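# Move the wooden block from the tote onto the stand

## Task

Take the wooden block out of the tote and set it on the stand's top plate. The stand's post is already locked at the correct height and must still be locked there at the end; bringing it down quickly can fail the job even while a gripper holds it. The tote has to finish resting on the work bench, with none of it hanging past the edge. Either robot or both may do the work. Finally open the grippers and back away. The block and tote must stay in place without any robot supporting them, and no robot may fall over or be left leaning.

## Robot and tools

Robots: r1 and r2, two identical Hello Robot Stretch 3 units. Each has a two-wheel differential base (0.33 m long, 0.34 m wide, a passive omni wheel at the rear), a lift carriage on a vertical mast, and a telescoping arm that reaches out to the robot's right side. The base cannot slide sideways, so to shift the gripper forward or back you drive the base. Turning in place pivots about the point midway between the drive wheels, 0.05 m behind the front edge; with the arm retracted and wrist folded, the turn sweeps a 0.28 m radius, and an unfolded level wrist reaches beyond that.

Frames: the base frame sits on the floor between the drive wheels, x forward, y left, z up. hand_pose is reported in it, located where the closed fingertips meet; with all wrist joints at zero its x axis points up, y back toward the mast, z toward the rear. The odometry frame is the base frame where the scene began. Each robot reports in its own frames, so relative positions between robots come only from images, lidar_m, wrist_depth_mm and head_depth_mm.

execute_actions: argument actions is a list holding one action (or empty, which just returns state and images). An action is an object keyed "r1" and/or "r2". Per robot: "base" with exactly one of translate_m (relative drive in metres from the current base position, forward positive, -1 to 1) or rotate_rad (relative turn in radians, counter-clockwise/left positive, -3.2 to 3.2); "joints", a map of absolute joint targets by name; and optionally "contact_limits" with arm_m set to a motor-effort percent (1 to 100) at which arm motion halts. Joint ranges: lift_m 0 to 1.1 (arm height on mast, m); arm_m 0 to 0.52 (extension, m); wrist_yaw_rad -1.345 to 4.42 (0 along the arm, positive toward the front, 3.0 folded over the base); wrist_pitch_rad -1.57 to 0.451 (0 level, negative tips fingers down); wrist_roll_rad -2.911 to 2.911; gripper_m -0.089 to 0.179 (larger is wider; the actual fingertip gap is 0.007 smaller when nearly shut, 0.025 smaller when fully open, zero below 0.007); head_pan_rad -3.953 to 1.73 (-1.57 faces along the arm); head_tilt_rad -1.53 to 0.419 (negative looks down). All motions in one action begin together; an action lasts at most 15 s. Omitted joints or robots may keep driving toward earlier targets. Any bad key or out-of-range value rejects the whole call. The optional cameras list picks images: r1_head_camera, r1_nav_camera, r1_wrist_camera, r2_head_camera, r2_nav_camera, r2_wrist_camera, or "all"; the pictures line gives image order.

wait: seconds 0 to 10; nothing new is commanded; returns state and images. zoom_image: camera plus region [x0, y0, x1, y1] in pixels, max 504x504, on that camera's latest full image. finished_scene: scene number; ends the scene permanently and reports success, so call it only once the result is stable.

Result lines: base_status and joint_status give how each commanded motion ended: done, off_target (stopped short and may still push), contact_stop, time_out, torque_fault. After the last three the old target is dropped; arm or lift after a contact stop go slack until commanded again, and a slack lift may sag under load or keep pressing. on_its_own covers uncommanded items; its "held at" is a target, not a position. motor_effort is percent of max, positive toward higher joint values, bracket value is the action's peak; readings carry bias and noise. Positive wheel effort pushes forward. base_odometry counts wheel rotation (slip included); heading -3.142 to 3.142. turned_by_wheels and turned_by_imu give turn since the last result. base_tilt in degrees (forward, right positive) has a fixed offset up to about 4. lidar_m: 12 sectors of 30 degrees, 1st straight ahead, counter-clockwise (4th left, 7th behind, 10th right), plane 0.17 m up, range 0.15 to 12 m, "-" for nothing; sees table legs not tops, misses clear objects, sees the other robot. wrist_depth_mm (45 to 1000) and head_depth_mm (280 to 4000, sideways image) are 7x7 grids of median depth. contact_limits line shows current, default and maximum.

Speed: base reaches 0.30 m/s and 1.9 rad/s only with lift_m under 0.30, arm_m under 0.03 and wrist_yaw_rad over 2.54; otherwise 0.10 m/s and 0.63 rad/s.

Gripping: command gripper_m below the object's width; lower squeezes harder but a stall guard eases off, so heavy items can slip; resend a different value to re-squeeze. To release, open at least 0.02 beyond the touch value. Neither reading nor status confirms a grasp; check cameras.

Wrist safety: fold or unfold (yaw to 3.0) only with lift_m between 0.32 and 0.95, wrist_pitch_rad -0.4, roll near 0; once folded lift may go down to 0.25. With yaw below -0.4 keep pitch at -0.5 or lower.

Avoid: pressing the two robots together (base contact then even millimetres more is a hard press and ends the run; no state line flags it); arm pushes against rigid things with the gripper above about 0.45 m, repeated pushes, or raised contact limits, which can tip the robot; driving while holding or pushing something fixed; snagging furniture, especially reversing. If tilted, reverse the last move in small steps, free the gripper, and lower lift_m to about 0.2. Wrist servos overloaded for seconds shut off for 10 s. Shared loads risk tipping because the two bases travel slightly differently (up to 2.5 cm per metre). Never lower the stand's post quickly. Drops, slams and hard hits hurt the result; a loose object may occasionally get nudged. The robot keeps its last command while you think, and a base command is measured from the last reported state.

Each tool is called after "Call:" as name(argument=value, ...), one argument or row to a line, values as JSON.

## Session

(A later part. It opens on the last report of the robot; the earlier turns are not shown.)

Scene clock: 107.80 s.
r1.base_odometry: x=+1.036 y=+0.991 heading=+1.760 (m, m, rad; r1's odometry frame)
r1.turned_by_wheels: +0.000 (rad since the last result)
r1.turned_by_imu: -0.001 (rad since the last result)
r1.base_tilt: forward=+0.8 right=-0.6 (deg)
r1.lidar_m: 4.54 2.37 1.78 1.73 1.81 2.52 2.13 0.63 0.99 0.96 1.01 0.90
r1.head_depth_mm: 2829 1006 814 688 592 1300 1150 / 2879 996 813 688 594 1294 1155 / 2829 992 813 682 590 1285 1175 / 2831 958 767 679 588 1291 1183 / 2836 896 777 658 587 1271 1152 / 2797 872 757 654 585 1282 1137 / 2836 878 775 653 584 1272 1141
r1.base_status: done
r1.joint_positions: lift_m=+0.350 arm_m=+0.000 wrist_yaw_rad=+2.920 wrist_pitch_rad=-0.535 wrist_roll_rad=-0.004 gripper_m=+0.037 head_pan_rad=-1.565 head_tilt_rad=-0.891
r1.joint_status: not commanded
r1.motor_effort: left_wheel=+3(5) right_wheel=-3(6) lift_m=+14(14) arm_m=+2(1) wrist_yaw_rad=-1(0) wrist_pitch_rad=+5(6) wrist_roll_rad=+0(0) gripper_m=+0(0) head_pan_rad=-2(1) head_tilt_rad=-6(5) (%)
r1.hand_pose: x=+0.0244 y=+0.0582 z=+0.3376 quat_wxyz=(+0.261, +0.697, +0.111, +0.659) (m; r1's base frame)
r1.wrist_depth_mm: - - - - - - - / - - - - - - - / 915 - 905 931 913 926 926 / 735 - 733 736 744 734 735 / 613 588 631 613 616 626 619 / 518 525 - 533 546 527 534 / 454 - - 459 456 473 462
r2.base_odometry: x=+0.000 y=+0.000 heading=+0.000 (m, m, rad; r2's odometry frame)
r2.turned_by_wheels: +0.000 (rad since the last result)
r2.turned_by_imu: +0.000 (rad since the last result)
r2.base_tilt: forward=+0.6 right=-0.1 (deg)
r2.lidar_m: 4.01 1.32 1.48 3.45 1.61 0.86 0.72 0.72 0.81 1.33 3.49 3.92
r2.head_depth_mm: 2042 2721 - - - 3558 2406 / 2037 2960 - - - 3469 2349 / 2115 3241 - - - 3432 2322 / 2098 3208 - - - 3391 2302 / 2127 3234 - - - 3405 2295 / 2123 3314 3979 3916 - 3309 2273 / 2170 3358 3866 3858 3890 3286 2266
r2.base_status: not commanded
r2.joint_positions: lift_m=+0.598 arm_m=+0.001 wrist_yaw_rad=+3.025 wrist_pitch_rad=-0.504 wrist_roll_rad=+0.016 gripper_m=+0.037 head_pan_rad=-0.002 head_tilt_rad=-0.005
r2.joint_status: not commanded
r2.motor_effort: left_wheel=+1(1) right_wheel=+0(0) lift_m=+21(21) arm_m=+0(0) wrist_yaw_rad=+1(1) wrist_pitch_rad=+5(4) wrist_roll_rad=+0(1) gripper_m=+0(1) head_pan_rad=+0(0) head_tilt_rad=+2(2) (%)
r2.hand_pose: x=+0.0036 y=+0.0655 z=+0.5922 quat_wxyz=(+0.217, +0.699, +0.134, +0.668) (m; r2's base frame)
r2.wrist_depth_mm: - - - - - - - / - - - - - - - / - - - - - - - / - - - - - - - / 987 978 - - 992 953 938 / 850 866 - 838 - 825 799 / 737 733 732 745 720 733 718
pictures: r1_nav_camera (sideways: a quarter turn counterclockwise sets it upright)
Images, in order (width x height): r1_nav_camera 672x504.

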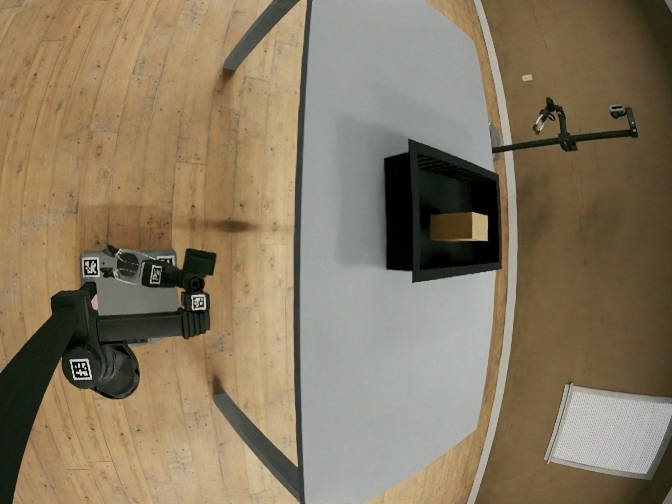

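Call:
execute_actions(
  actions=[
    {"r1":{"joints":{"lift_m":0.94,"wrist_pitch_rad":-0.4}}},
  ],
  cameras=[],
)

Call:
execute_actions(
  actions=[
    {"r1":{"joints":{"wrist_yaw_rad":0.0,"gripper_m":0.12}}},
  ],
  cameras=["r1_nav_camera","r1_wrist_camera"],
)

Scene clock: 119.97 s.
r1.base_odometry: x=+1.036 y=+0.991 heading=+1.760 (m, m, rad; r1's odometry frame)
r1.turned_by_wheels: +0.000 (rad since the last result)
r1.turned_by_imu: -0.001 (rad since the last result)
r1.base_tilt: forward=+0.6 right=-0.6 (deg)
r1.lidar_m: 4.55 2.36 1.78 1.73 1.80 2.53 2.12 0.63 0.99 0.96 1.01 0.90
r1.head_depth_mm: 2886 1007 840 - - 1301 1152 / 2905 998 813 - - 1292 1156 / 2894 992 811 720 - - - / 2852 962 764 712 - - - / 2839 895 778 659 - 1281 1161 / 2794 880 756 655 - 1272 1142 / 2794 873 772 655 584 1277 1136
r1.base_status: not commanded
r1.joint_positions: lift_m=+0.940 arm_m=+0.000 wrist_yaw_rad=+2.920 wrist_pitch_rad=-0.420 wrist_roll_rad=-0.004 gripper_m=+0.037 head_pan_rad=-1.565 head_tilt_rad=-0.891
r1.joint_status: all done
r1.motor_effort: left_wheel=+3(3) right_wheel=-3(3) lift_m=+22(23) arm_m=+0(1) wrist_yaw_rad=+0(0) wrist_pitch_rad=+8(8) wrist_roll_rad=+1(0) gripper_m=+0(1) head_pan_rad=-1(2) head_tilt_rad=-5(5) (%)
r1.hand_pose: x=+0.0279 y=+0.0738 z=+0.9519 quat_wxyz=(+0.223, +0.702, +0.071, +0.673) (m; r1's base frame)
r1.wrist_depth_mm: - - - - - - - / - - - - - - - / - - - - - - - / - - - - - - - / - - - - - - - / - - - - - - - / - - - - - - -
r2.base_odometry: x=+0.000 y=+0.000 heading=+0.000 (m, m, rad; r2's odometry frame)
r2.turned_by_wheels: +0.000 (rad since the last result)
r2.turned_by_imu: -0.001 (rad since the last result)
r2.base_tilt: forward=+0.4 right=-0.2 (deg)
r2.lidar_m: 4.00 1.32 1.48 3.44 1.60 0.86 0.72 0.72 0.81 1.32 3.49 3.91
r2.head_depth_mm: 2082 2687 - - - 3565 2352 / 2073 2995 - - - 3607 2310 / 2095 3201 - - - 3422 2291 / 2112 3171 - - - 3431 2324 / 2107 3306 - - - 3364 2264 / 2130 3366 3970 3919 3948 3317 2290 / 2150 3392 3865 3845 3848 3315 2280
r2.base_status: not commanded
r2.joint_positions: lift_m=+0.598 arm_m=+0.001 wrist_yaw_rad=+3.025 wrist_pitch_rad=-0.504 wrist_roll_rad=+0.016 gripper_m=+0.037 head_pan_rad=-0.002 head_tilt_rad=-0.005
r2.joint_status: not commanded
r2.motor_effort: left_wheel=+1(1) right_wheel=-1(1) lift_m=+21(21) arm_m=+0(0) wrist_yaw_rad=+1(0) wrist_pitch_rad=+4(4) wrist_roll_rad=+1(1) gripper_m=+0(1) head_pan_rad=+0(1) head_tilt_rad=+2(2) (%)
r2.hand_pose: x=+0.0036 y=+0.0655 z=+0.5922 quat_wxyz=(+0.217, +0.699, +0.134, +0.668) (m; r2's base frame)
r2.wrist_depth_mm: - - - - - - - / - - - - - - - / - - - - - - - / - - - - - - - / - - - 987 974 933 949 / 860 880 - 840 - 826 794 / 765 759 741 743 727 746 712
pictures: none
No camera images: the call's "cameras" was empty. Leave "cameras" out to get every camera's image.

Scene clock: 122.43 s.
r1.base_odometry: x=+1.036 y=+0.991 heading=+1.760 (m, m, rad; r1's odometry frame)
r1.turned_by_wheels: +0.000 (rad since the last result)
r1.turned_by_imu: +0.000 (rad since the last result)
r1.base_tilt: forward=+0.7 right=-0.5 (deg)
r1.lidar_m: 4.54 2.36 1.78 1.72 1.81 2.51 2.12 0.63 1.00 0.96 1.01 0.90
r1.head_depth_mm: 2880 1004 834 - - - 1137 / 2809 991 834 - - - 1156 / 2839 997 833 - - - 1153 / 2845 961 807 - - 1252 1142 / 2838 892 778 662 587 1281 1137 / 2803 871 758 657 584 1280 1140 / 2819 871 773 654 582 1275 1138
r1.base_status: not commanded
r1.joint_positions: lift_m=+0.940 arm_m=+0.000 wrist_yaw_rad=+0.002 wrist_pitch_rad=-0.420 wrist_roll_rad=-0.004 gripper_m=+0.120 head_pan_rad=-1.565 head_tilt_rad=-0.891
r1.joint_status: all done
r1.motor_effort: left_wheel=+3(4) right_wheel=-3(3) lift_m=+22(22) arm_m=+1(1) wrist_yaw_rad=-3(3) wrist_pitch_rad=+8(8) wrist_roll_rad=+1(0) gripper_m=-1(79) head_pan_rad=-1(0) head_tilt_rad=-5(5) (%)
r1.hand_pose: x=-0.0210 y=-0.3690 z=+0.9519 quat_wxyz=(+0.693, +0.149, -0.690, -0.147) (m; r1's base frame)
r1.wrist_depth_mm: - - - - - - - / - - - - - - - / 761 719 629 711 767 783 - / 566 485 510 559 573 577 580 / 349 434 455 453 455 460 459 / 349 325 341 383 380 396 384 / 330 315 325 326 324 319 326
r2.base_odometry: x=+0.000 y=+0.000 heading=+0.000 (m, m, rad; r2's odometry frame)
r2.turned_by_wheels: +0.000 (rad since the last result)
r2.turned_by_imu: +0.000 (rad since the last result)
r2.base_tilt: forward=+0.5 right=-0.3 (deg)
r2.lidar_m: 4.01 1.32 1.48 3.46 1.60 0.86 0.72 0.72 0.81 1.32 3.50 3.94
r2.head_depth_mm: 2024 2702 - - - 3501 2361 / 2072 2959 - - - 3463 2316 / 2101 3207 - - - 3456 2310 / 2077 3214 - - - 3428 2332 / 2127 3286 - - - 3393 2286 / 2137 3361 3964 - 3973 3323 2262 / 2169 3386 3884 3844 3852 3313 2271
r2.base_status: not commanded
r2.joint_positions: lift_m=+0.598 arm_m=+0.001 wrist_yaw_rad=+3.025 wrist_pitch_rad=-0.504 wrist_roll_rad=+0.016 gripper_m=+0.037 head_pan_rad=-0.002 head_tilt_rad=-0.005
r2.joint_status: not commanded
r2.motor_effort: left_wheel=+1(1) right_wheel=-1(0) lift_m=+21(21) arm_m=+0(0) wrist_yaw_rad=+0(0) wrist_pitch_rad=+4(5) wrist_roll_rad=+0(0) gripper_m=+0(0) head_pan_rad=+0(1) head_tilt_rad=+2(2) (%)
r2.hand_pose: x=+0.0036 y=+0.0655 z=+0.5922 quat_wxyz=(+0.217, +0.699, +0.134, +0.668) (m; r2's base frame)
r2.wrist_depth_mm: - - - - - - - / - - - - - - - / - - - - - - - / - - - - - - - / 997 993 - 957 - 935 904 / 864 861 - 842 - 808 819 / 759 790 744 738 724 718 729
pictures: r1_nav_camera (sideways: a quarter turn counterclockwise sets it upright), r1_wrist_camera
Images, in order (width x height): r1_nav_camera 672x504, r1_wrist_camera 644x364.

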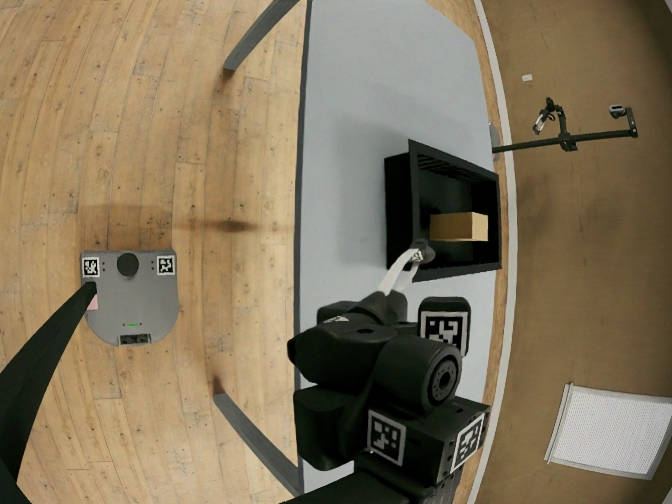

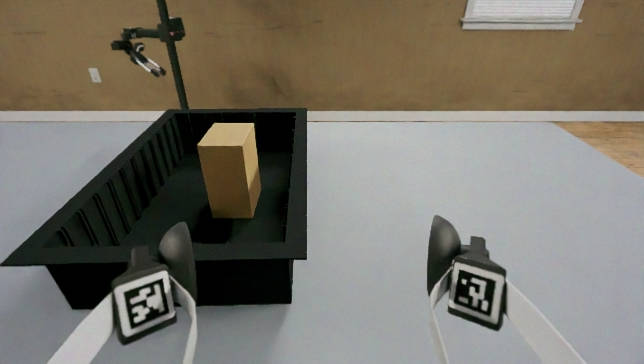

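Call:
execute_actions(
  actions=[
    {"r1":{"base":{"translate_m":0.13},"joints":{"arm_m":0.15,"wrist_pitch_rad":-0.9,"lift_m":1.05}}},
  ],
  cameras=["r1_nav_camera","r1_wrist_camera"],
)

Scene clock: 130.63 s.
r1.base_odometry: x=+1.011 y=+1.118 heading=+1.760 (m, m, rad; r1's odometry frame)
r1.turned_by_wheels: +0.000 (rad since the last result)
r1.turned_by_imu: +0.000 (rad since the last result)
r1.base_tilt: forward=+0.8 right=-0.6 (deg)
r1.lidar_m: 4.42 2.35 1.77 1.72 1.80 2.51 2.24 0.75 1.00 0.97 1.02 0.78
r1.head_depth_mm: - 956 814 686 593 1286 1150 / - 965 799 683 592 1288 1149 / - - 748 666 589 1279 1143 / - - 774 664 588 1293 1142 / 2852 894 775 660 587 1278 1138 / 2808 919 719 661 587 1285 1138 / 2775 975 796 675 583 1273 1133
r1.base_status: done
r1.joint_positions: lift_m=+1.050 arm_m=+0.150 wrist_yaw_rad=+0.001 wrist_pitch_rad=-0.905 wrist_roll_rad=-0.004 gripper_m=+0.120 head_pan_rad=-1.565 head_tilt_rad=-0.891
r1.joint_status: all done
r1.motor_effort: left_wheel=+3(8) right_wheel=-3(4) lift_m=+22(24) arm_m=+6(6) wrist_yaw_rad=-2(4) wrist_pitch_rad=+2(8) wrist_roll_rad=+0(1) gripper_m=-1(0) head_pan_rad=-2(1) head_tilt_rad=-5(6) (%)
r1.hand_pose: x=-0.0215 y=-0.4339 z=+0.9721 quat_wxyz=(+0.638, +0.310, -0.634, -0.309) (m; r1's base frame)
r1.wrist_depth_mm: 572 583 501 502 583 602 612 / 505 509 492 363 498 534 531 / 455 451 451 430 450 476 470 / 413 406 411 418 407 428 434 / 374 371 379 382 310 390 395 / 349 357 350 355 356 364 361 / 327 321 330 329 331 328 339
r2.base_odometry: x=+0.000 y=+0.000 heading=+0.000 (m, m, rad; r2's odometry frame)
r2.turned_by_wheels: +0.000 (rad since the last result)
r2.turned_by_imu: -0.001 (rad since the last result)
r2.base_tilt: forward=+0.6 right=-0.4 (deg)
r2.lidar_m: 4.00 1.32 1.48 3.46 1.60 0.86 0.72 0.72 0.81 1.32 3.49 3.93
r2.head_depth_mm: 2028 2693 - - - 3584 2366 / 2078 2976 - - - 3552 2380 / 2091 3169 - - - 3479 2317 / 2096 3226 - - - 3427 2319 / 2133 3240 - - - 3341 2281 / 2147 3283 3983 3929 3952 3342 2281 / 2166 3392 3875 3872 3855 3323 2251
r2.base_status: not commanded
r2.joint_positions: lift_m=+0.598 arm_m=+0.001 wrist_yaw_rad=+3.025 wrist_pitch_rad=-0.504 wrist_roll_rad=+0.016 gripper_m=+0.037 head_pan_rad=-0.002 head_tilt_rad=-0.005
r2.joint_status: not commanded
r2.motor_effort: left_wheel=+1(1) right_wheel=-1(1) lift_m=+21(21) arm_m=+0(0) wrist_yaw_rad=+0(0) wrist_pitch_rad=+5(5) wrist_roll_rad=+0(0) gripper_m=-1(0) head_pan_rad=+1(0) head_tilt_rad=+2(2) (%)
r2.hand_pose: x=+0.0036 y=+0.0655 z=+0.5922 quat_wxyz=(+0.217, +0.699, +0.134, +0.668) (m; r2's base frame)
r2.wrist_depth_mm: - - - - - - - / - - - - - - - / - - - - - - - / - - - - - - - / 996 963 - 974 966 935 958 / 854 873 - 852 - 839 806 / 762 756 745 728 733 702 730
pictures: r1_nav_camera (sideways: a quarter turn counterclockwise sets it upright), r1_wrist_camera
Images, in order (width x height): r1_nav_camera 672x504, r1_wrist_camera 644x364.

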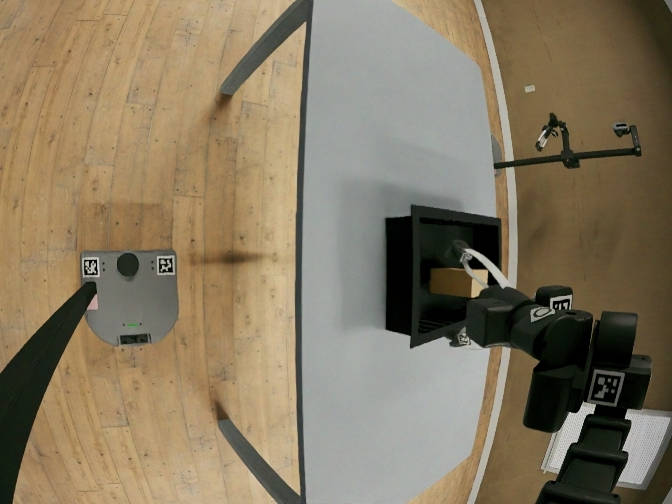

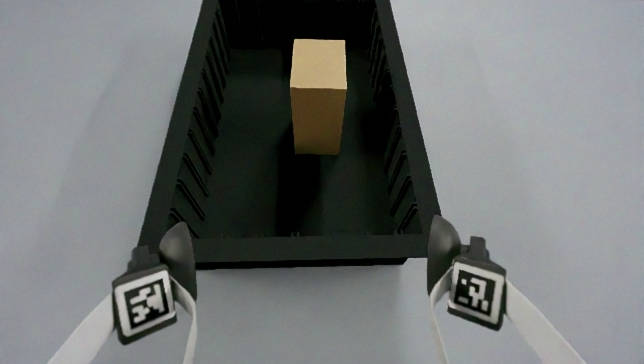

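Call:
execute_actions(
  actions=[
    {"r1":{"joints":{"arm_m":0.37,"gripper_m":0.09}}},
  ],
  cameras=[],
)

Call:
execute_actions(
  actions=[
    {"r1":{"joints":{"lift_m":0.93}}},
  ],
  cameras=["r1_wrist_camera","r1_nav_camera"],
)

Scene clock: 141.63 s.
r1.base_odometry: x=+1.011 y=+1.118 heading=+1.760 (m, m, rad; r1's odometry frame)
r1.turned_by_wheels: +0.000 (rad since the last result)
r1.turned_by_imu: -0.001 (rad since the last result)
r1.base_tilt: forward=+0.8 right=-0.6 (deg)
r1.lidar_m: 4.43 2.36 1.78 1.72 1.80 2.52 2.23 0.75 1.00 0.97 1.01 0.78
r1.head_depth_mm: 2859 1005 816 687 591 1300 1157 / 2863 993 811 684 591 1297 1147 / 2877 897 765 667 589 1290 1150 / - 878 759 663 588 1293 1143 / 2813 901 798 661 587 1282 1134 / 2810 920 719 661 585 1288 1141 / 2730 976 799 672 583 1287 1127
r1.base_status: not commanded
r1.joint_positions: lift_m=+1.050 arm_m=+0.370 wrist_yaw_rad=+0.000 wrist_pitch_rad=-0.905 wrist_roll_rad=-0.004 gripper_m=+0.090 head_pan_rad=-1.565 head_tilt_rad=-0.891
r1.joint_status: all done
r1.motor_effort: left_wheel=+3(3) right_wheel=-3(3) lift_m=+22(22) arm_m=+6(5) wrist_yaw_rad=-1(0) wrist_pitch_rad=+2(2) wrist_roll_rad=+0(0) gripper_m=+0(80) head_pan_rad=-2(1) head_tilt_rad=-5(5) (%)
r1.hand_pose: x=-0.0216 y=-0.6539 z=+0.9721 quat_wxyz=(+0.637, +0.310, -0.634, -0.309) (m; r1's base frame)
r1.wrist_depth_mm: - - - - - - - / 509 515 513 520 522 525 540 / 450 453 387 403 421 473 477 / 410 403 408 418 404 427 428 / 377 366 381 258 374 389 393 / 347 342 353 237 352 356 362 / 322 302 323 321 318 327 336
r2.base_odometry: x=+0.000 y=+0.000 heading=+0.000 (m, m, rad; r2's odometry frame)
r2.turned_by_wheels: +0.000 (rad since the last result)
r2.turned_by_imu: -0.001 (rad since the last result)
r2.base_tilt: forward=+0.6 right=-0.2 (deg)
r2.lidar_m: 4.01 1.32 1.47 3.45 1.60 0.86 0.72 0.72 0.81 1.32 3.48 3.91
r2.head_depth_mm: 2038 2670 - - - 3582 2379 / 2069 2934 - - - 3521 2342 / 2093 3218 - - - 3428 2330 / 2078 3189 - - - 3465 2320 / 2126 3277 - - - 3440 2302 / 2119 3332 3916 - 3944 3413 2263 / 2155 3373 3854 3879 3899 3324 2272
r2.base_status: not commanded
r2.joint_positions: lift_m=+0.598 arm_m=+0.001 wrist_yaw_rad=+3.025 wrist_pitch_rad=-0.504 wrist_roll_rad=+0.016 gripper_m=+0.037 head_pan_rad=-0.002 head_tilt_rad=-0.005
r2.joint_status: not commanded
r2.motor_effort: left_wheel=+1(1) right_wheel=-1(1) lift_m=+21(21) arm_m=+0(0) wrist_yaw_rad=+0(0) wrist_pitch_rad=+5(5) wrist_roll_rad=+1(0) gripper_m=+0(1) head_pan_rad=+0(0) head_tilt_rad=+2(1) (%)
r2.hand_pose: x=+0.0036 y=+0.0655 z=+0.5922 quat_wxyz=(+0.217, +0.699, +0.134, +0.668) (m; r2's base frame)
r2.wrist_depth_mm: - - - - - - - / - - - - - - - / - - - - - - - / - - - - - - - / - 992 - 953 965 951 921 / 908 851 - 837 - 820 836 / 769 758 746 751 730 724 723
pictures: none
No camera images: the call's "cameras" was empty. Leave "cameras" out to get every camera's image.

Scene clock: 143.57 s.
r1.base_odometry: x=+1.011 y=+1.118 heading=+1.760 (m, m, rad; r1's odometry frame)
r1.turned_by_wheels: +0.000 (rad since the last result)
r1.turned_by_imu: +0.000 (rad since the last result)
r1.base_tilt: forward=+0.8 right=-0.6 (deg)
r1.lidar_m: 4.41 2.35 1.77 1.72 1.80 2.52 2.23 0.75 1.00 0.97 1.01 0.78
r1.head_depth_mm: 2776 - 785 672 594 1298 1151 / - 998 811 686 591 1298 1155 / - 853 757 666 589 1290 1146 / - - 759 662 589 1289 1145 / 2783 898 794 659 585 1274 1142 / 2783 921 720 661 583 1268 1140 / 2790 974 794 674 582 1268 1132
r1.base_status: not commanded
r1.joint_positions: lift_m=+0.930 arm_m=+0.370 wrist_yaw_rad=-0.001 wrist_pitch_rad=-0.905 wrist_roll_rad=-0.004 gripper_m=+0.090 head_pan_rad=-1.565 head_tilt_rad=-0.891
r1.joint_status: all done
r1.motor_effort: left_wheel=+2(3) right_wheel=-2(3) lift_m=+14(20) arm_m=+6(7) wrist_yaw_rad=+0(0) wrist_pitch_rad=+2(2) wrist_roll_rad=+0(1) gripper_m=+0(1) head_pan_rad=-1(2) head_tilt_rad=-6(5) (%)
r1.hand_pose: x=-0.0217 y=-0.6539 z=+0.8526 quat_wxyz=(+0.637, +0.310, -0.634, -0.309) (m; r1's base frame)
r1.wrist_depth_mm: 382 265 279 284 277 403 409 / 340 250 329 330 309 350 361 / 251 250 308 159 251 308 323 / 183 247 280 144 245 195 292 / 172 245 256 132 136 177 267 / 172 222 233 170 187 162 243 / 171 213 218 219 221 180 223
r2.base_odometry: x=+0.000 y=+0.000 heading=+0.000 (m, m, rad; r2's odometry frame)
r2.turned_by_wheels: +0.000 (rad since the last result)
r2.turned_by_imu: +0.000 (rad since the last result)
r2.base_tilt: forward=+0.6 right=-0.2 (deg)
r2.lidar_m: 3.99 1.32 1.48 3.44 1.60 0.86 0.72 0.72 0.81 1.32 3.48 3.94
r2.head_depth_mm: 2067 2726 - - - 3533 2346 / 2076 2941 - - - 3531 2326 / 2109 3119 - - - 3477 2348 / 2108 3210 - - - 3441 2309 / 2117 3281 - - - 3313 2303 / 2154 3336 3910 3903 - 3387 2245 / 2168 3316 3775 3875 3868 3321 2234
r2.base_status: not commanded
r2.joint_positions: lift_m=+0.598 arm_m=+0.001 wrist_yaw_rad=+3.025 wrist_pitch_rad=-0.504 wrist_roll_rad=+0.016 gripper_m=+0.037 head_pan_rad=-0.002 head_tilt_rad=-0.005
r2.joint_status: not commanded
r2.motor_effort: left_wheel=+1(1) right_wheel=-1(1) lift_m=+21(21) arm_m=+0(0) wrist_yaw_rad=+1(0) wrist_pitch_rad=+5(5) wrist_roll_rad=+1(0) gripper_m=+0(1) head_pan_rad=+0(0) head_tilt_rad=+2(2) (%)
r2.hand_pose: x=+0.0036 y=+0.0655 z=+0.5922 quat_wxyz=(+0.217, +0.699, +0.134, +0.668) (m; r2's base frame)
r2.wrist_depth_mm: - - - - - - - / - - - - - - - / - - - - - - - / - - - - - - - / - - - 976 984 962 945 / 875 859 - 833 - 825 815 / 749 776 720 732 728 727 725
pictures: r1_nav_camera (sideways: a quarter turn counterclockwise sets it upright), r1_wrist_camera
Images, in order (width x height): r1_nav_camera 672x504, r1_wrist_camera 644x364.

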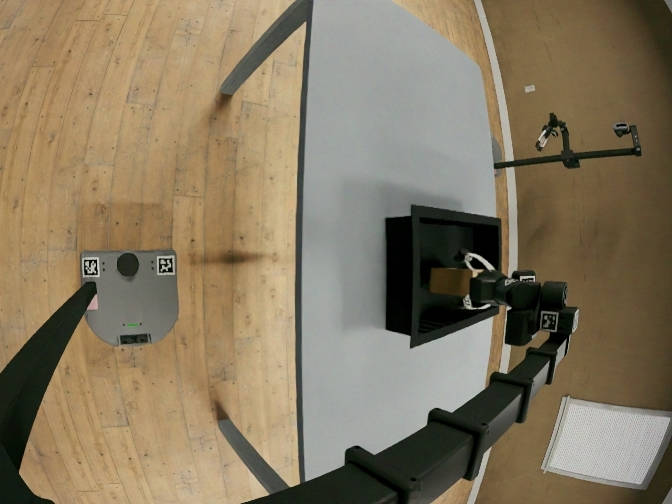

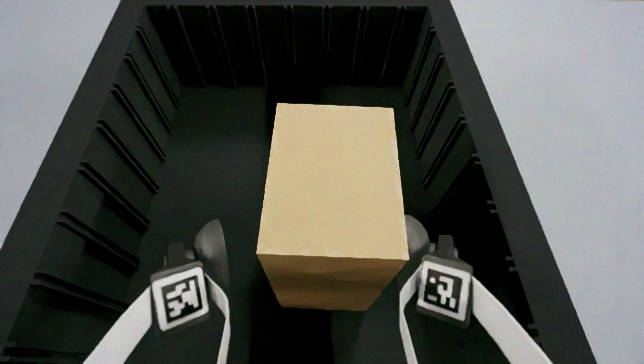

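Call:
execute_actions(
  actions=[
    {"r1":{"joints":{"lift_m":0.895,"arm_m":0.4}}},
  ],
  cameras=[],
)

Call:
execute_actions(
  actions=[
    {"r1":{"joints":{"gripper_m":0.0}}},
  ],
  cameras=[],
)

Call:
execute_actions(
  actions=[
    {"r1":{"joints":{"lift_m":1.08}}},
  ],
  cameras=["r1_wrist_camera","r1_nav_camera"],
)

Scene clock: 151.77 s.
r1.base_odometry: x=+1.011 y=+1.118 heading=+1.760 (m, m, rad; r1's odometry frame)
r1.turned_by_wheels: +0.000 (rad since the last result)
r1.turned_by_imu: -0.001 (rad since the last result)
r1.base_tilt: forward=+0.7 right=-0.5 (deg)
r1.lidar_m: 4.39 2.35 1.78 1.72 1.80 2.51 2.23 0.75 1.00 0.97 1.01 0.78
r1.head_depth_mm: 2867 2676 - - 586 1291 1155 / 2757 945 784 683 592 1293 1154 / - 854 757 669 591 1290 1148 / 2787 - 775 663 587 1285 1148 / 2834 896 798 661 585 1280 1143 / 2821 914 720 662 583 1281 1143 / 2766 976 797 671 583 1276 1139
r1.base_status: not commanded
r1.joint_positions: lift_m=+0.895 arm_m=+0.400 wrist_yaw_rad=-0.001 wrist_pitch_rad=-0.908 wrist_roll_rad=-0.004 gripper_m=+0.090 head_pan_rad=-1.565 head_tilt_rad=-0.891
r1.joint_status: all done
r1.motor_effort: left_wheel=+2(2) right_wheel=-2(2) lift_m=+14(14) arm_m=+7(5) wrist_yaw_rad=+1(1) wrist_pitch_rad=+3(4) wrist_roll_rad=+1(0) gripper_m=+0(0) head_pan_rad=-1(1) head_tilt_rad=-5(6) (%)
r1.hand_pose: x=-0.0217 y=-0.6831 z=+0.8171 quat_wxyz=(+0.637, +0.311, -0.634, -0.310) (m; r1's base frame)
r1.wrist_depth_mm: 202 234 250 255 248 330 352 / 177 250 279 127 266 187 309 / 173 249 253 114 229 168 277 / 175 232 107 104 108 168 245 / 173 215 96 95 97 169 136 / 172 200 105 111 113 159 125 / 171 185 186 186 189 183 117
r2.base_odometry: x=+0.000 y=+0.000 heading=+0.000 (m, m, rad; r2's odometry frame)
r2.turned_by_wheels: +0.000 (rad since the last result)
r2.turned_by_imu: +0.000 (rad since the last result)
r2.base_tilt: forward=+0.7 right=-0.3 (deg)
r2.lidar_m: 4.02 1.32 1.48 3.43 1.60 0.86 0.72 0.72 0.81 1.32 3.48 3.90
r2.head_depth_mm: 2042 2729 - - - 3596 2368 / 2062 2917 - - - 3534 2352 / 2069 3217 - - - 3441 2311 / 2091 3262 - - - 3457 2312 / 2138 3301 - - - 3384 2287 / 2146 3299 3958 3911 - 3371 2256 / 2138 3299 3924 3887 3846 3320 2259
r2.base_status: not commanded
r2.joint_positions: lift_m=+0.598 arm_m=+0.001 wrist_yaw_rad=+3.025 wrist_pitch_rad=-0.504 wrist_roll_rad=+0.016 gripper_m=+0.037 head_pan_rad=-0.002 head_tilt_rad=-0.005
r2.joint_status: not commanded
r2.motor_effort: left_wheel=+1(1) right_wheel=-1(1) lift_m=+21(21) arm_m=+0(0) wrist_yaw_rad=+1(0) wrist_pitch_rad=+4(4) wrist_roll_rad=+0(0) gripper_m=+0(1) head_pan_rad=+0(0) head_tilt_rad=+2(2) (%)
r2.hand_pose: x=+0.0036 y=+0.0655 z=+0.5922 quat_wxyz=(+0.217, +0.699, +0.134, +0.668) (m; r2's base frame)
r2.wrist_depth_mm: - - - - - - - / - - - - - - - / - - - - - - - / - - - - - - - / - - - 975 971 943 926 / 859 859 - 852 - 823 809 / 773 751 736 736 737 726 729
pictures: none
No camera images: the call's "cameras" was empty. Leave "cameras" out to get every camera's image.

Scene clock: 153.17 s.
r1.base_odometry: x=+1.011 y=+1.118 heading=+1.760 (m, m, rad; r1's odometry frame)
r1.turned_by_wheels: +0.000 (rad since the last result)
r1.turned_by_imu: +0.000 (rad since the last result)
r1.base_tilt: forward=+0.7 right=-0.4 (deg)
r1.lidar_m: 4.42 2.36 1.78 1.72 1.79 2.51 2.23 0.75 1.00 0.97 1.01 0.78
r1.head_depth_mm: 2848 2666 - - 580 1293 1150 / 2731 948 778 682 592 1290 1151 / - 850 764 666 591 1285 1148 / 2732 - 769 663 587 1281 1143 / 2785 894 798 661 586 1277 1145 / 2782 920 720 658 583 1282 1139 / 2771 973 794 672 584 1268 1132
r1.base_status: not commanded
r1.joint_positions: lift_m=+0.895 arm_m=+0.400 wrist_yaw_rad=-0.001 wrist_pitch_rad=-0.905 wrist_roll_rad=-0.004 gripper_m=+0.002 head_pan_rad=-1.565 head_tilt_rad=-0.891
r1.joint_status: all done
r1.motor_effort: left_wheel=+2(3) right_wheel=-2(2) lift_m=+15(15) arm_m=+6(6) wrist_yaw_rad=+0(1) wrist_pitch_rad=+2(5) wrist_roll_rad=+0(1) gripper_m=-29(100) head_pan_rad=-1(1) head_tilt_rad=-6(6) (%)
r1.hand_pose: x=-0.0217 y=-0.6838 z=+0.8175 quat_wxyz=(+0.637, +0.310, -0.634, -0.309) (m; r1's base frame)
r1.wrist_depth_mm: 204 234 249 251 249 329 351 / 178 250 272 127 268 188 309 / 175 250 117 113 246 169 277 / 175 231 103 101 229 169 245 / 171 216 95 94 99 168 136 / 174 201 116 130 132 168 125 / 171 186 186 187 190 154 117
r2.base_odometry: x=+0.000 y=+0.000 heading=+0.000 (m, m, rad; r2's odometry frame)
r2.turned_by_wheels: +0.000 (rad since the last result)
r2.turned_by_imu: +0.000 (rad since the last result)
r2.base_tilt: forward=+0.5 right=-0.2 (deg)
r2.lidar_m: 4.01 1.31 1.48 3.45 1.60 0.86 0.72 0.72 0.81 1.33 3.49 3.92
r2.head_depth_mm: 2051 2739 - - - 3576 2378 / 2070 2952 - - - 3497 2343 / 2070 3189 - - - 3441 2323 / 2102 3225 - - - 3409 2292 / 2139 3254 - - - 3304 2309 / 2144 3275 - 3988 3908 3347 2244 / 2163 3400 3840 3882 3873 3279 2253
r2.base_status: not commanded
r2.joint_positions: lift_m=+0.598 arm_m=+0.001 wrist_yaw_rad=+3.025 wrist_pitch_rad=-0.504 wrist_roll_rad=+0.016 gripper_m=+0.037 head_pan_rad=-0.002 head_tilt_rad=-0.005
r2.joint_status: not commanded
r2.motor_effort: left_wheel=+1(1) right_wheel=-1(1) lift_m=+21(21) arm_m=+0(0) wrist_yaw_rad=+0(0) wrist_pitch_rad=+5(5) wrist_roll_rad=+1(0) gripper_m=-1(0) head_pan_rad=+0(0) head_tilt_rad=+2(2) (%)
r2.hand_pose: x=+0.0036 y=+0.0655 z=+0.5922 quat_wxyz=(+0.217, +0.699, +0.134, +0.668) (m; r2's base frame)
r2.wrist_depth_mm: - - - - - - - / - - - - - - - / - - - - - - - / - - - - - - - / - 996 - 960 964 929 953 / 890 896 - 821 - 830 803 / 763 755 749 738 753 743 721
pictures: none
No camera images: the call's "cameras" was empty. Leave "cameras" out to get every camera's image.

Scene clock: 155.67 s.
r1.base_odometry: x=+1.011 y=+1.118 heading=+1.760 (m, m, rad; r1's odometry frame)
r1.turned_by_wheels: +0.000 (rad since the last result)
r1.turned_by_imu: +0.000 (rad since the last result)
r1.base_tilt: forward=+0.8 right=-0.5 (deg)
r1.lidar_m: 4.42 2.35 1.78 1.72 1.80 2.50 2.23 0.75 1.00 0.97 1.01 0.78
r1.head_depth_mm: 2824 1003 817 687 593 1298 1146 / 2825 1000 809 685 591 1294 1156 / 2839 899 762 667 589 1289 1152 / 603 900 802 664 588 1282 1140 / 2825 897 798 659 588 1286 1142 / 2812 921 718 661 583 1285 1146 / 2752 974 795 672 582 1266 1146
r1.base_status: not commanded
r1.joint_positions: lift_m=+1.080 arm_m=+0.400 wrist_yaw_rad=-0.001 wrist_pitch_rad=-0.919 wrist_roll_rad=-0.004 gripper_m=+0.014 head_pan_rad=-1.565 head_tilt_rad=-0.891
r1.joint_status: all done
r1.on_its_own: gripper_m is held at +0.013, not at your +0.000, by its stall guard, which is still easing
r1.motor_effort: left_wheel=+2(3) right_wheel=-2(2) lift_m=+23(24) arm_m=+6(6) wrist_yaw_rad=+1(1) wrist_pitch_rad=+8(8) wrist_roll_rad=+0(1) gripper_m=-10(30) head_pan_rad=-2(2) head_tilt_rad=-5(5) (%)
r1.hand_pose: x=-0.0217 y=-0.6808 z=+1.0000 quat_wxyz=(+0.635, +0.314, -0.632, -0.314) (m; r1's base frame)
r1.wrist_depth_mm: - - - - - - - / - - - - - - - / 484 480 372 133 486 502 505 / 435 435 111 107 364 456 459 / 401 399 120 117 329 416 421 / 372 370 131 132 - 389 388 / 347 343 338 153 298 356 357
r2.base_odometry: x=+0.000 y=+0.000 heading=+0.000 (m, m, rad; r2's odometry frame)
r2.turned_by_wheels: +0.000 (rad since the last result)
r2.turned_by_imu: +0.000 (rad since the last result)
r2.base_tilt: forward=+0.6 right=-0.2 (deg)
r2.lidar_m: 4.02 1.31 1.48 3.46 1.60 0.86 0.72 0.72 0.81 1.32 3.48 3.93
r2.head_depth_mm: 2032 2681 - - - 3487 2365 / 2090 2970 - - - 3467 2314 / 2095 3239 - - - 3478 2319 / 2112 3231 - - - 3418 2301 / 2136 3320 - - - 3352 2293 / 2157 3362 3930 3929 - 3327 2284 / 2159 3408 3852 3939 3888 3296 2267
r2.base_status: not commanded
r2.joint_positions: lift_m=+0.598 arm_m=+0.001 wrist_yaw_rad=+3.025 wrist_pitch_rad=-0.504 wrist_roll_rad=+0.016 gripper_m=+0.037 head_pan_rad=-0.002 head_tilt_rad=-0.005
r2.joint_status: not commanded
r2.motor_effort: left_wheel=+1(0) right_wheel=-1(1) lift_m=+21(21) arm_m=+0(0) wrist_yaw_rad=+0(1) wrist_pitch_rad=+4(5) wrist_roll_rad=+0(0) gripper_m=+0(1) head_pan_rad=+0(1) head_tilt_rad=+2(2) (%)
r2.hand_pose: x=+0.0036 y=+0.0655 z=+0.5922 quat_wxyz=(+0.217, +0.699, +0.134, +0.668) (m; r2's base frame)
r2.wrist_depth_mm: - - - - - - - / - - - - - - - / - - - - - - - / - - - - - - - / - - - 973 997 920 928 / 881 860 - 843 - 826 809 / 788 752 730 749 739 744 716
pictures: r1_nav_camera (sideways: a quarter turn counterclockwise sets it upright), r1_wrist_camera
Images, in order (width x height): r1_nav_camera 672x504, r1_wrist_camera 644x364.

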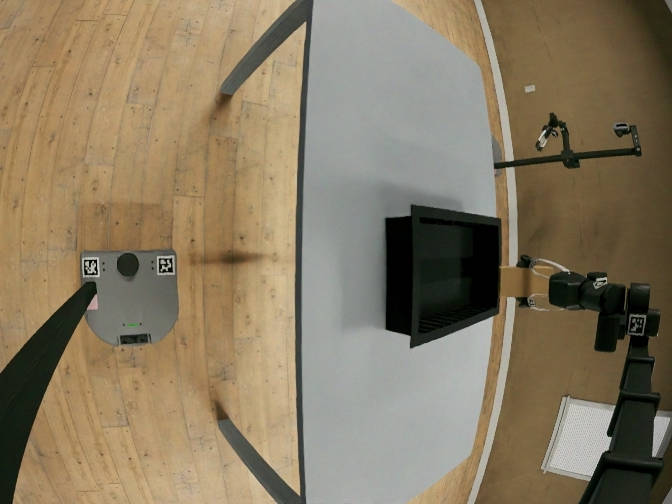

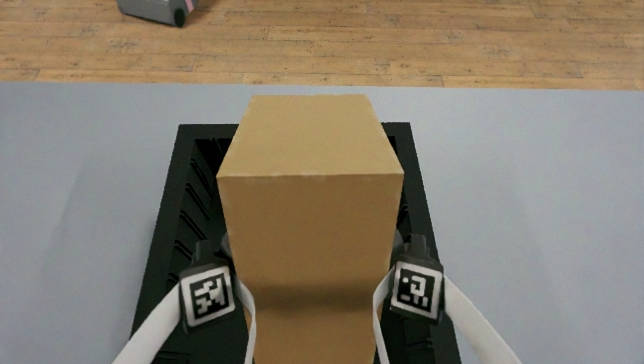

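Call:
execute_actions(
  actions=[
    {"r1":{"base":{"translate_m":-1.0},"joints":{"arm_m":0.0,"head_pan_rad":-2.4,"head_tilt_rad":-0.6}}},
  ],
  cameras=["r1_nav_camera"],
)

Scene clock: 174.87 s.
r1.base_odometry: x=+1.200 y=+0.136 heading=+1.760 (m, m, rad; r1's odometry frame)
r1.turned_by_wheels: +0.000 (rad since the last result)
r1.turned_by_imu: -0.004 (rad since the last result)
r1.base_tilt: forward=+0.7 right=-0.7 (deg)
r1.lidar_m: 1.74 2.42 1.80 1.74 1.82 2.55 3.37 1.29 3.13 1.01 0.41 0.42
r1.head_depth_mm: - - - 2167 1848 1517 1276 / - - - 2158 1737 1518 1285 / - - - 2279 1843 1501 1272 / - - - 2370 1841 1508 1270 / - - 2882 2538 - 1510 1275 / - - 2913 - - 1465 1275 / - - - - - 1424 1273
r1.base_status: done
r1.joint_positions: lift_m=+1.080 arm_m=+0.000 wrist_yaw_rad=+0.000 wrist_pitch_rad=-0.919 wrist_roll_rad=-0.004 gripper_m=+0.017 head_pan_rad=-2.393 head_tilt_rad=-0.606
r1.joint_status: all done
r1.on_its_own: gripper_m is held at +0.016, not at your +0.000, by its stall guard, which is not easing now
r1.motor_effort: left_wheel=+3(4) right_wheel=-3(8) lift_m=+23(23) arm_m=-5(6) wrist_yaw_rad=-1(1) wrist_pitch_rad=+8(8) wrist_roll_rad=+0(0) gripper_m=-21(20) head_pan_rad=-1(24) head_tilt_rad=+2(26) (%)
r1.hand_pose: x=-0.0216 y=-0.2816 z=+1.0000 quat_wxyz=(+0.635, +0.315, -0.632, -0.313) (m; r1's base frame)
r1.wrist_depth_mm: 602 606 - - - - - / 529 554 - - - - - / 484 510 - 133 - - - / 436 - 111 107 - - - / 406 - 120 117 - - - / 375 - 131 132 - - - / 378 - - 152 - - -
r2.base_odometry: x=+0.000 y=+0.000 heading=+0.000 (m, m, rad; r2's odometry frame)
r2.turned_by_wheels: +0.000 (rad since the last result)
r2.turned_by_imu: -0.001 (rad since the last result)
r2.base_tilt: forward=+0.7 right=-0.2 (deg)
r2.lidar_m: 4.02 1.32 1.48 3.45 1.61 0.86 0.72 0.72 0.81 1.32 3.48 3.92
r2.head_depth_mm: 2055 2709 - - - 3508 2348 / 2075 2962 - - - 3484 2343 / 2085 3182 - - - 3433 2332 / 2124 3244 - - - 3422 2297 / 2123 3270 - - - 3358 2298 / 2147 3358 3911 3957 3957 3413 2274 / 2191 3429 3893 3804 3935 3293 2245
r2.base_status: not commanded
r2.joint_positions: lift_m=+0.598 arm_m=+0.001 wrist_yaw_rad=+3.025 wrist_pitch_rad=-0.504 wrist_roll_rad=+0.016 gripper_m=+0.037 head_pan_rad=-0.002 head_tilt_rad=-0.005
r2.joint_status: not commanded
r2.motor_effort: left_wheel=+1(1) right_wheel=-1(1) lift_m=+21(20) arm_m=-1(0) wrist_yaw_rad=+0(1) wrist_pitch_rad=+5(5) wrist_roll_rad=+1(0) gripper_m=+0(0) head_pan_rad=-1(1) head_tilt_rad=+2(2) (%)
r2.hand_pose: x=+0.0036 y=+0.0655 z=+0.5922 quat_wxyz=(+0.217, +0.699, +0.134, +0.668) (m; r2's base frame)
r2.wrist_depth_mm: - - - - - - - / - - - - - - - / - - - - - - - / - - - - - - - / - 979 - 992 977 976 928 / 855 867 - 857 - 815 819 / 752 758 717 742 728 724 721
pictures: r1_nav_camera (sideways: a quarter turn counterclockwise sets it upright)
Images, in order (width x height): r1_nav_camera 672x504.

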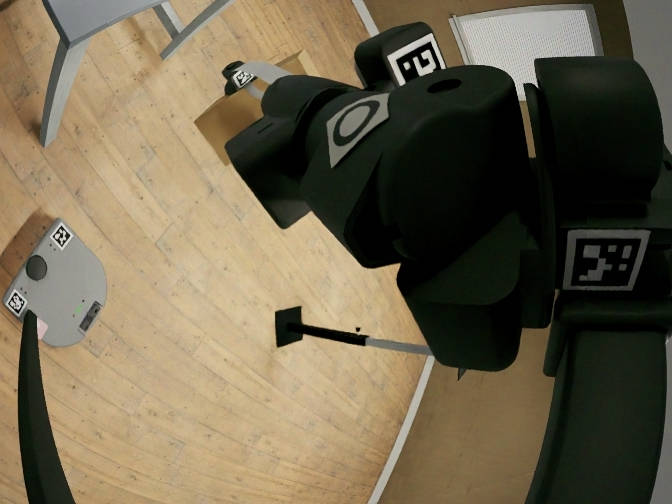

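Call:
execute_actions(
  actions=[
    {"r1":{"base":{"translate_m":-1.0},"joints":{"head_pan_rad":-1.9,"head_tilt_rad":-0.5,"wrist_yaw_rad":0.8}}},
  ],
  cameras=["r1_nav_camera","r1_head_camera"],
)

Scene clock: 189.97 s.
r1.base_odometry: x=+1.388 y=-0.846 heading=+1.761 (m, m, rad; r1's odometry frame)
r1.turned_by_wheels: +0.000 (rad since the last result)
r1.turned_by_imu: -0.004 (rad since the last result)
r1.base_tilt: forward=+0.8 right=-0.6 (deg)
r1.lidar_m: 1.31 2.46 1.83 1.77 1.85 2.45 2.37 2.48 0.57 0.59 3.14 1.32
r1.head_depth_mm: - - - 2529 2067 1634 1353 / - - - - - 1661 1360 / - - - - - - 1329 / - - - - - - 1289 / - - - - - - - / 2595 2779 - - - - - / 2565 2668 - - - - -
r1.base_status: done
r1.joint_positions: lift_m=+1.080 arm_m=+0.000 wrist_yaw_rad=+0.798 wrist_pitch_rad=-0.919 wrist_roll_rad=-0.004 gripper_m=+0.017 head_pan_rad=-1.907 head_tilt_rad=-0.507
r1.joint_status: all done
r1.on_its_own: gripper_m is held at +0.016, not at your +0.000, by its stall guard, which is not easing now
r1.motor_effort: left_wheel=+3(5) right_wheel=-3(7) lift_m=+23(23) arm_m=-5(5) wrist_yaw_rad=+2(4) wrist_pitch_rad=+8(8) wrist_roll_rad=+0(1) gripper_m=-21(21) head_pan_rad=+2(21) head_tilt_rad=+2(14) (%)
r1.hand_pose: x=+0.0760 y=-0.2406 z=+1.0000 quat_wxyz=(+0.707, +0.535, -0.460, -0.042) (m; r1's base frame)
r1.wrist_depth_mm: - - - - - - - / - - - - - - - / - - - 133 - - - / - - 111 108 - - - / - - 120 118 - - - / - - 131 133 - - 500 / - - - 152 - - -
r2.base_odometry: x=+0.000 y=+0.000 heading=+0.000 (m, m, rad; r2's odometry frame)
r2.turned_by_wheels: +0.000 (rad since the last result)
r2.turned_by_imu: -0.001 (rad since the last result)
r2.base_tilt: forward=+0.5 right=-0.1 (deg)
r2.lidar_m: 4.01 1.32 1.48 3.44 1.60 0.86 0.72 0.72 0.81 1.32 3.47 3.91
r2.head_depth_mm: 2057 2749 - - - 3587 2359 / 2054 2966 - - - 3426 2358 / 2081 3201 - - - 3445 2327 / 2108 3249 - - - 3421 2308 / 2119 3299 - - - 3390 2308 / 2147 3367 - 3944 - 3398 2270 / 2161 3356 3789 3764 3934 3341 2264
r2.base_status: not commanded
r2.joint_positions: lift_m=+0.598 arm_m=+0.001 wrist_yaw_rad=+3.025 wrist_pitch_rad=-0.504 wrist_roll_rad=+0.016 gripper_m=+0.037 head_pan_rad=-0.002 head_tilt_rad=-0.005
r2.joint_status: not commanded
r2.motor_effort: left_wheel=+1(1) right_wheel=+0(0) lift_m=+21(21) arm_m=+0(0) wrist_yaw_rad=+0(0) wrist_pitch_rad=+5(5) wrist_roll_rad=+0(0) gripper_m=+0(1) head_pan_rad=+0(0) head_tilt_rad=+2(2) (%)
r2.hand_pose: x=+0.0036 y=+0.0655 z=+0.5922 quat_wxyz=(+0.217, +0.699, +0.134, +0.668) (m; r2's base frame)
r2.wrist_depth_mm: - - - - - - - / - - - - - - - / - - - - - - - / - - - - - - - / - 1000 - 949 961 939 912 / 870 849 - 839 - 818 825 / 762 768 739 754 748 717 700
pictures: r1_head_camera (sideways: a quarter turn clockwise sets it upright), r1_nav_camera (sideways: a quarter turn counterclockwise sets it upright)
Images, in order (width x height): r1_head_camera 896x504, r1_nav_camera 672x504.

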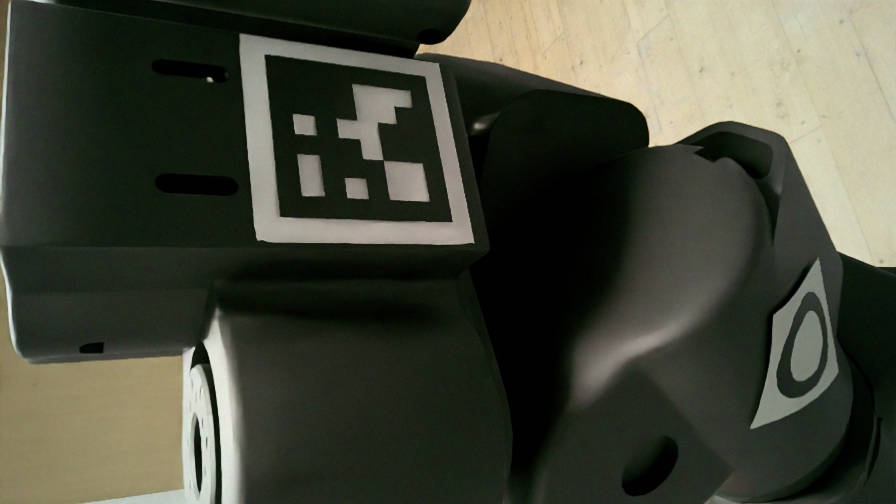

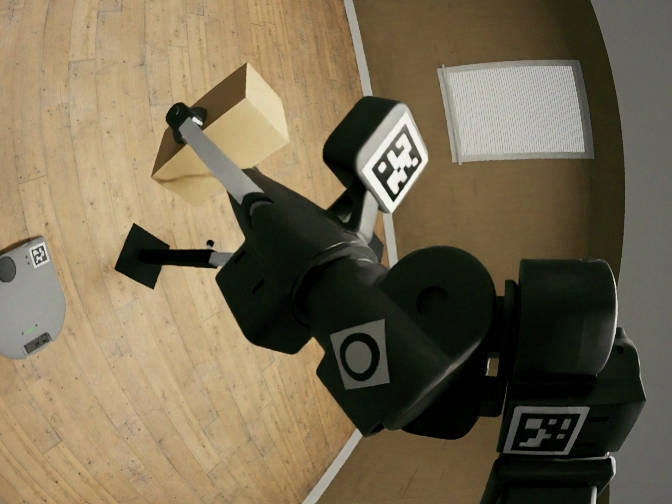

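Call:
execute_actions(
  actions=[
    {"r1":{"base":{"translate_m":-0.13},"joints":{"wrist_yaw_rad":0.0,"lift_m":1.1,"arm_m":0.1}}},
  ],
  cameras=["r1_nav_camera","r1_wrist_camera"],
)

Scene clock: 197.97 s.
r1.base_odometry: x=+1.413 y=-0.973 heading=+1.761 (m, m, rad; r1's odometry frame)
r1.turned_by_wheels: +0.000 (rad since the last result)
r1.turned_by_imu: -0.001 (rad since the last result)
r1.base_tilt: forward=+0.8 right=-0.5 (deg)
r1.lidar_m: 1.44 2.46 1.83 1.77 1.85 2.32 2.24 2.34 3.10 0.54 3.13 1.68
r1.head_depth_mm: - - 3517 2809 2067 1653 1372 / - - 3638 2824 2059 1645 1361 / - 3312 3501 2741 2065 1638 1361 / - 3113 - 2699 2063 1628 1345 / - - - 2673 2051 1639 1361 / - - - - - 728 830 / 2483 - - - - 388 1353
r1.base_status: done
r1.joint_positions: lift_m=+1.100 arm_m=+0.100 wrist_yaw_rad=+0.002 wrist_pitch_rad=-0.920 wrist_roll_rad=-0.004 gripper_m=+0.017 head_pan_rad=-1.907 head_tilt_rad=-0.507
r1.joint_status: all done
r1.on_its_own: gripper_m is held at +0.016, not at your +0.000, by its stall guard, which is not easing now
r1.motor_effort: left_wheel=+3(4) right_wheel=-3(7) lift_m=+23(25) arm_m=+6(8) wrist_yaw_rad=-2(5) wrist_pitch_rad=+8(8) wrist_roll_rad=+1(0) gripper_m=-22(20) head_pan_rad=+2(1) head_tilt_rad=+4(3) (%)
r1.hand_pose: x=-0.0214 y=-0.3807 z=+1.0200 quat_wxyz=(+0.635, +0.315, -0.632, -0.313) (m; r1's base frame)
r1.wrist_depth_mm: - - - 341 - - - / - - - 304 302 - - / - - - 133 - - - / - - 111 107 - - - / - - 120 117 - - - / - - 131 133 - - - / - - - 152 - - -
r2.base_odometry: x=+0.000 y=+0.000 heading=+0.000 (m, m, rad; r2's odometry frame)
r2.turned_by_wheels: +0.000 (rad since the last result)
r2.turned_by_imu: -0.001 (rad since the last result)
r2.base_tilt: forward=+0.5 right=-0.2 (deg)
r2.lidar_m: 4.00 1.32 1.48 3.43 1.60 0.86 0.72 0.72 0.81 1.32 3.49 3.93
r2.head_depth_mm: 2049 2713 - - - 3540 2387 / 2055 2932 - - - 3514 2321 / 2092 3143 - - - 3447 2314 / 2096 3206 - - - 3387 2297 / 2114 3319 - - - 3392 2311 / 2154 3289 3936 3961 3981 3344 2271 / 2160 3402 3811 3944 3805 3290 2262
r2.base_status: not commanded
r2.joint_positions: lift_m=+0.598 arm_m=+0.001 wrist_yaw_rad=+3.025 wrist_pitch_rad=-0.504 wrist_roll_rad=+0.016 gripper_m=+0.037 head_pan_rad=-0.002 head_tilt_rad=-0.005
r2.joint_status: not commanded
r2.motor_effort: left_wheel=+1(1) right_wheel=-1(1) lift_m=+20(21) arm_m=+0(0) wrist_yaw_rad=+1(1) wrist_pitch_rad=+5(4) wrist_roll_rad=+0(0) gripper_m=+0(1) head_pan_rad=+0(0) head_tilt_rad=+2(2) (%)
r2.hand_pose: x=+0.0036 y=+0.0655 z=+0.5922 quat_wxyz=(+0.217, +0.699, +0.134, +0.668) (m; r2's base frame)
r2.wrist_depth_mm: - - - - - - - / - - - - - - - / - - - - - - - / - - - - - - - / - 976 - - 979 936 927 / 892 853 - 826 - 821 798 / 778 762 737 729 734 737 718
pictures: r1_nav_camera (sideways: a quarter turn counterclockwise sets it upright), r1_wrist_camera
Images, in order (width x height): r1_nav_camera 672x504, r1_wrist_camera 644x364.

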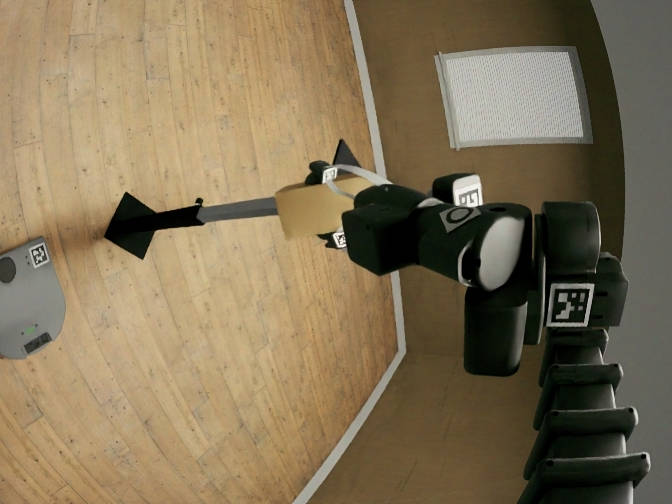

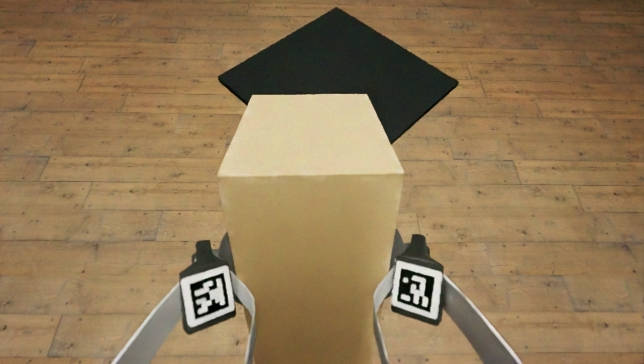

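Call:
execute_actions(
  actions=[
    {"r1":{"joints":{"wrist_pitch_rad":0.45}}},
  ],
  cameras=["r1_nav_camera","r1_wrist_camera"],
)

Scene clock: 215.73 s.
r1.base_odometry: x=+1.413 y=-0.973 heading=+1.761 (m, m, rad; r1's odometry frame)
r1.turned_by_wheels: +0.000 (rad since the last result)
r1.turned_by_imu: -0.001 (rad since the last result)
r1.base_tilt: forward=+0.7 right=-0.6 (deg)
r1.lidar_m: 1.44 2.46 1.83 1.77 1.85 2.31 2.25 2.34 3.11 0.54 3.14 1.69
r1.head_depth_mm: - - 3541 2795 2060 1646 1357 / - - 3643 2776 2064 1645 1353 / - 3295 3453 2753 2081 1655 1356 / - 3055 - 2667 2071 1644 1349 / - - - 2676 2081 1634 1359 / - - - 1648 597 734 832 / - - - - 597 1625 1346
r1.base_status: not commanded
r1.joint_positions: lift_m=+1.100 arm_m=+0.100 wrist_yaw_rad=+0.002 wrist_pitch_rad=+0.395 wrist_roll_rad=-0.004 gripper_m=+0.017 head_pan_rad=-1.907 head_tilt_rad=-0.507
r1.joint_status: wrist_pitch_rad off_target (ended at +0.395, target +0.450)
joint sent to its limit — the command would take r1.wrist_pitch_rad past its upper limit, so that joint was sent only as far as its limit.
r1.on_its_own: gripper_m is held at +0.016, not at your +0.000, by its stall guard, which is not easing now
r1.motor_effort: left_wheel=+3(3) right_wheel=-3(3) lift_m=+23(23) arm_m=+6(6) wrist_yaw_rad=-2(3) wrist_pitch_rad=+19(20) wrist_roll_rad=+0(0) gripper_m=-21(20) head_pan_rad=+2(4) head_tilt_rad=+3(3) (%)
r1.hand_pose: x=-0.0210 y=-0.4903 z=+1.3148 quat_wxyz=(+0.695, -0.138, -0.692, +0.139) (m; r1's base frame)
r1.wrist_depth_mm: - - - - - - - / - - - - - - - / - - - 132 - - - / - - 111 107 - - - / - - 120 117 - - - / - - 131 132 - - - / - - - 152 - - -
r2.base_odometry: x=+0.000 y=+0.000 heading=+0.000 (m, m, rad; r2's odometry frame)
r2.turned_by_wheels: +0.000 (rad since the last result)
r2.turned_by_imu: +0.000 (rad since the last result)
r2.base_tilt: forward=+0.7 right=-0.1 (deg)
r2.lidar_m: 4.00 1.32 1.48 3.44 1.60 0.86 0.72 0.72 0.81 1.32 3.48 3.93
r2.head_depth_mm: 2062 2742 - - - 3596 2407 / 2069 2906 - - - 3474 2390 / 2081 3142 - - - 3444 2318 / 2124 3237 - - - 3364 2305 / 2128 3289 - - - 3328 2279 / 2123 3289 3949 3953 3982 3300 2275 / 2175 3405 3896 3873 - 3336 2243
r2.base_status: not commanded
r2.joint_positions: lift_m=+0.598 arm_m=+0.001 wrist_yaw_rad=+3.025 wrist_pitch_rad=-0.504 wrist_roll_rad=+0.016 gripper_m=+0.037 head_pan_rad=-0.002 head_tilt_rad=-0.005
r2.joint_status: not commanded
r2.motor_effort: left_wheel=+0(1) right_wheel=-1(1) lift_m=+21(21) arm_m=+0(1) wrist_yaw_rad=+0(1) wrist_pitch_rad=+5(4) wrist_roll_rad=+0(0) gripper_m=-1(0) head_pan_rad=+1(0) head_tilt_rad=+2(2) (%)
r2.hand_pose: x=+0.0036 y=+0.0655 z=+0.5922 quat_wxyz=(+0.217, +0.699, +0.134, +0.668) (m; r2's base frame)
r2.wrist_depth_mm: - - - - - - - / - - - - - - - / - - - - - - - / - - - - - - - / - 984 - 975 944 962 892 / 887 865 - 832 - 813 790 / 780 764 737 742 740 735 706
pictures: r1_nav_camera (sideways: a quarter turn counterclockwise sets it upright), r1_wrist_camera
Images, in order (width x height): r1_nav_camera 672x504, r1_wrist_camera 644x364.

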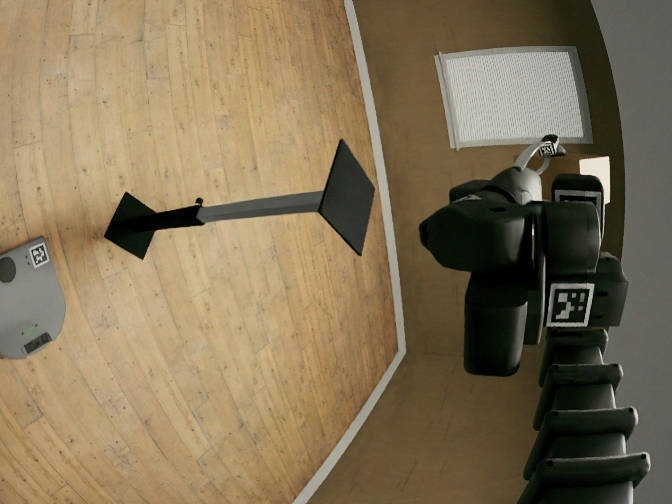

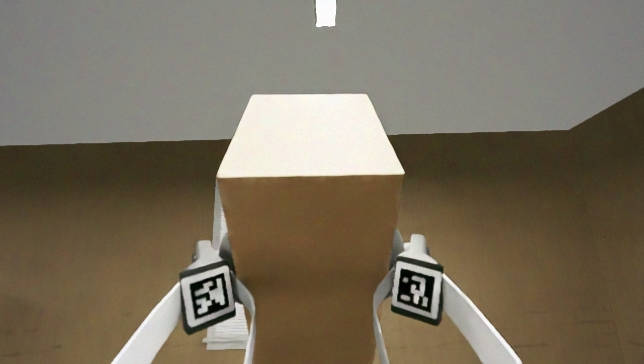

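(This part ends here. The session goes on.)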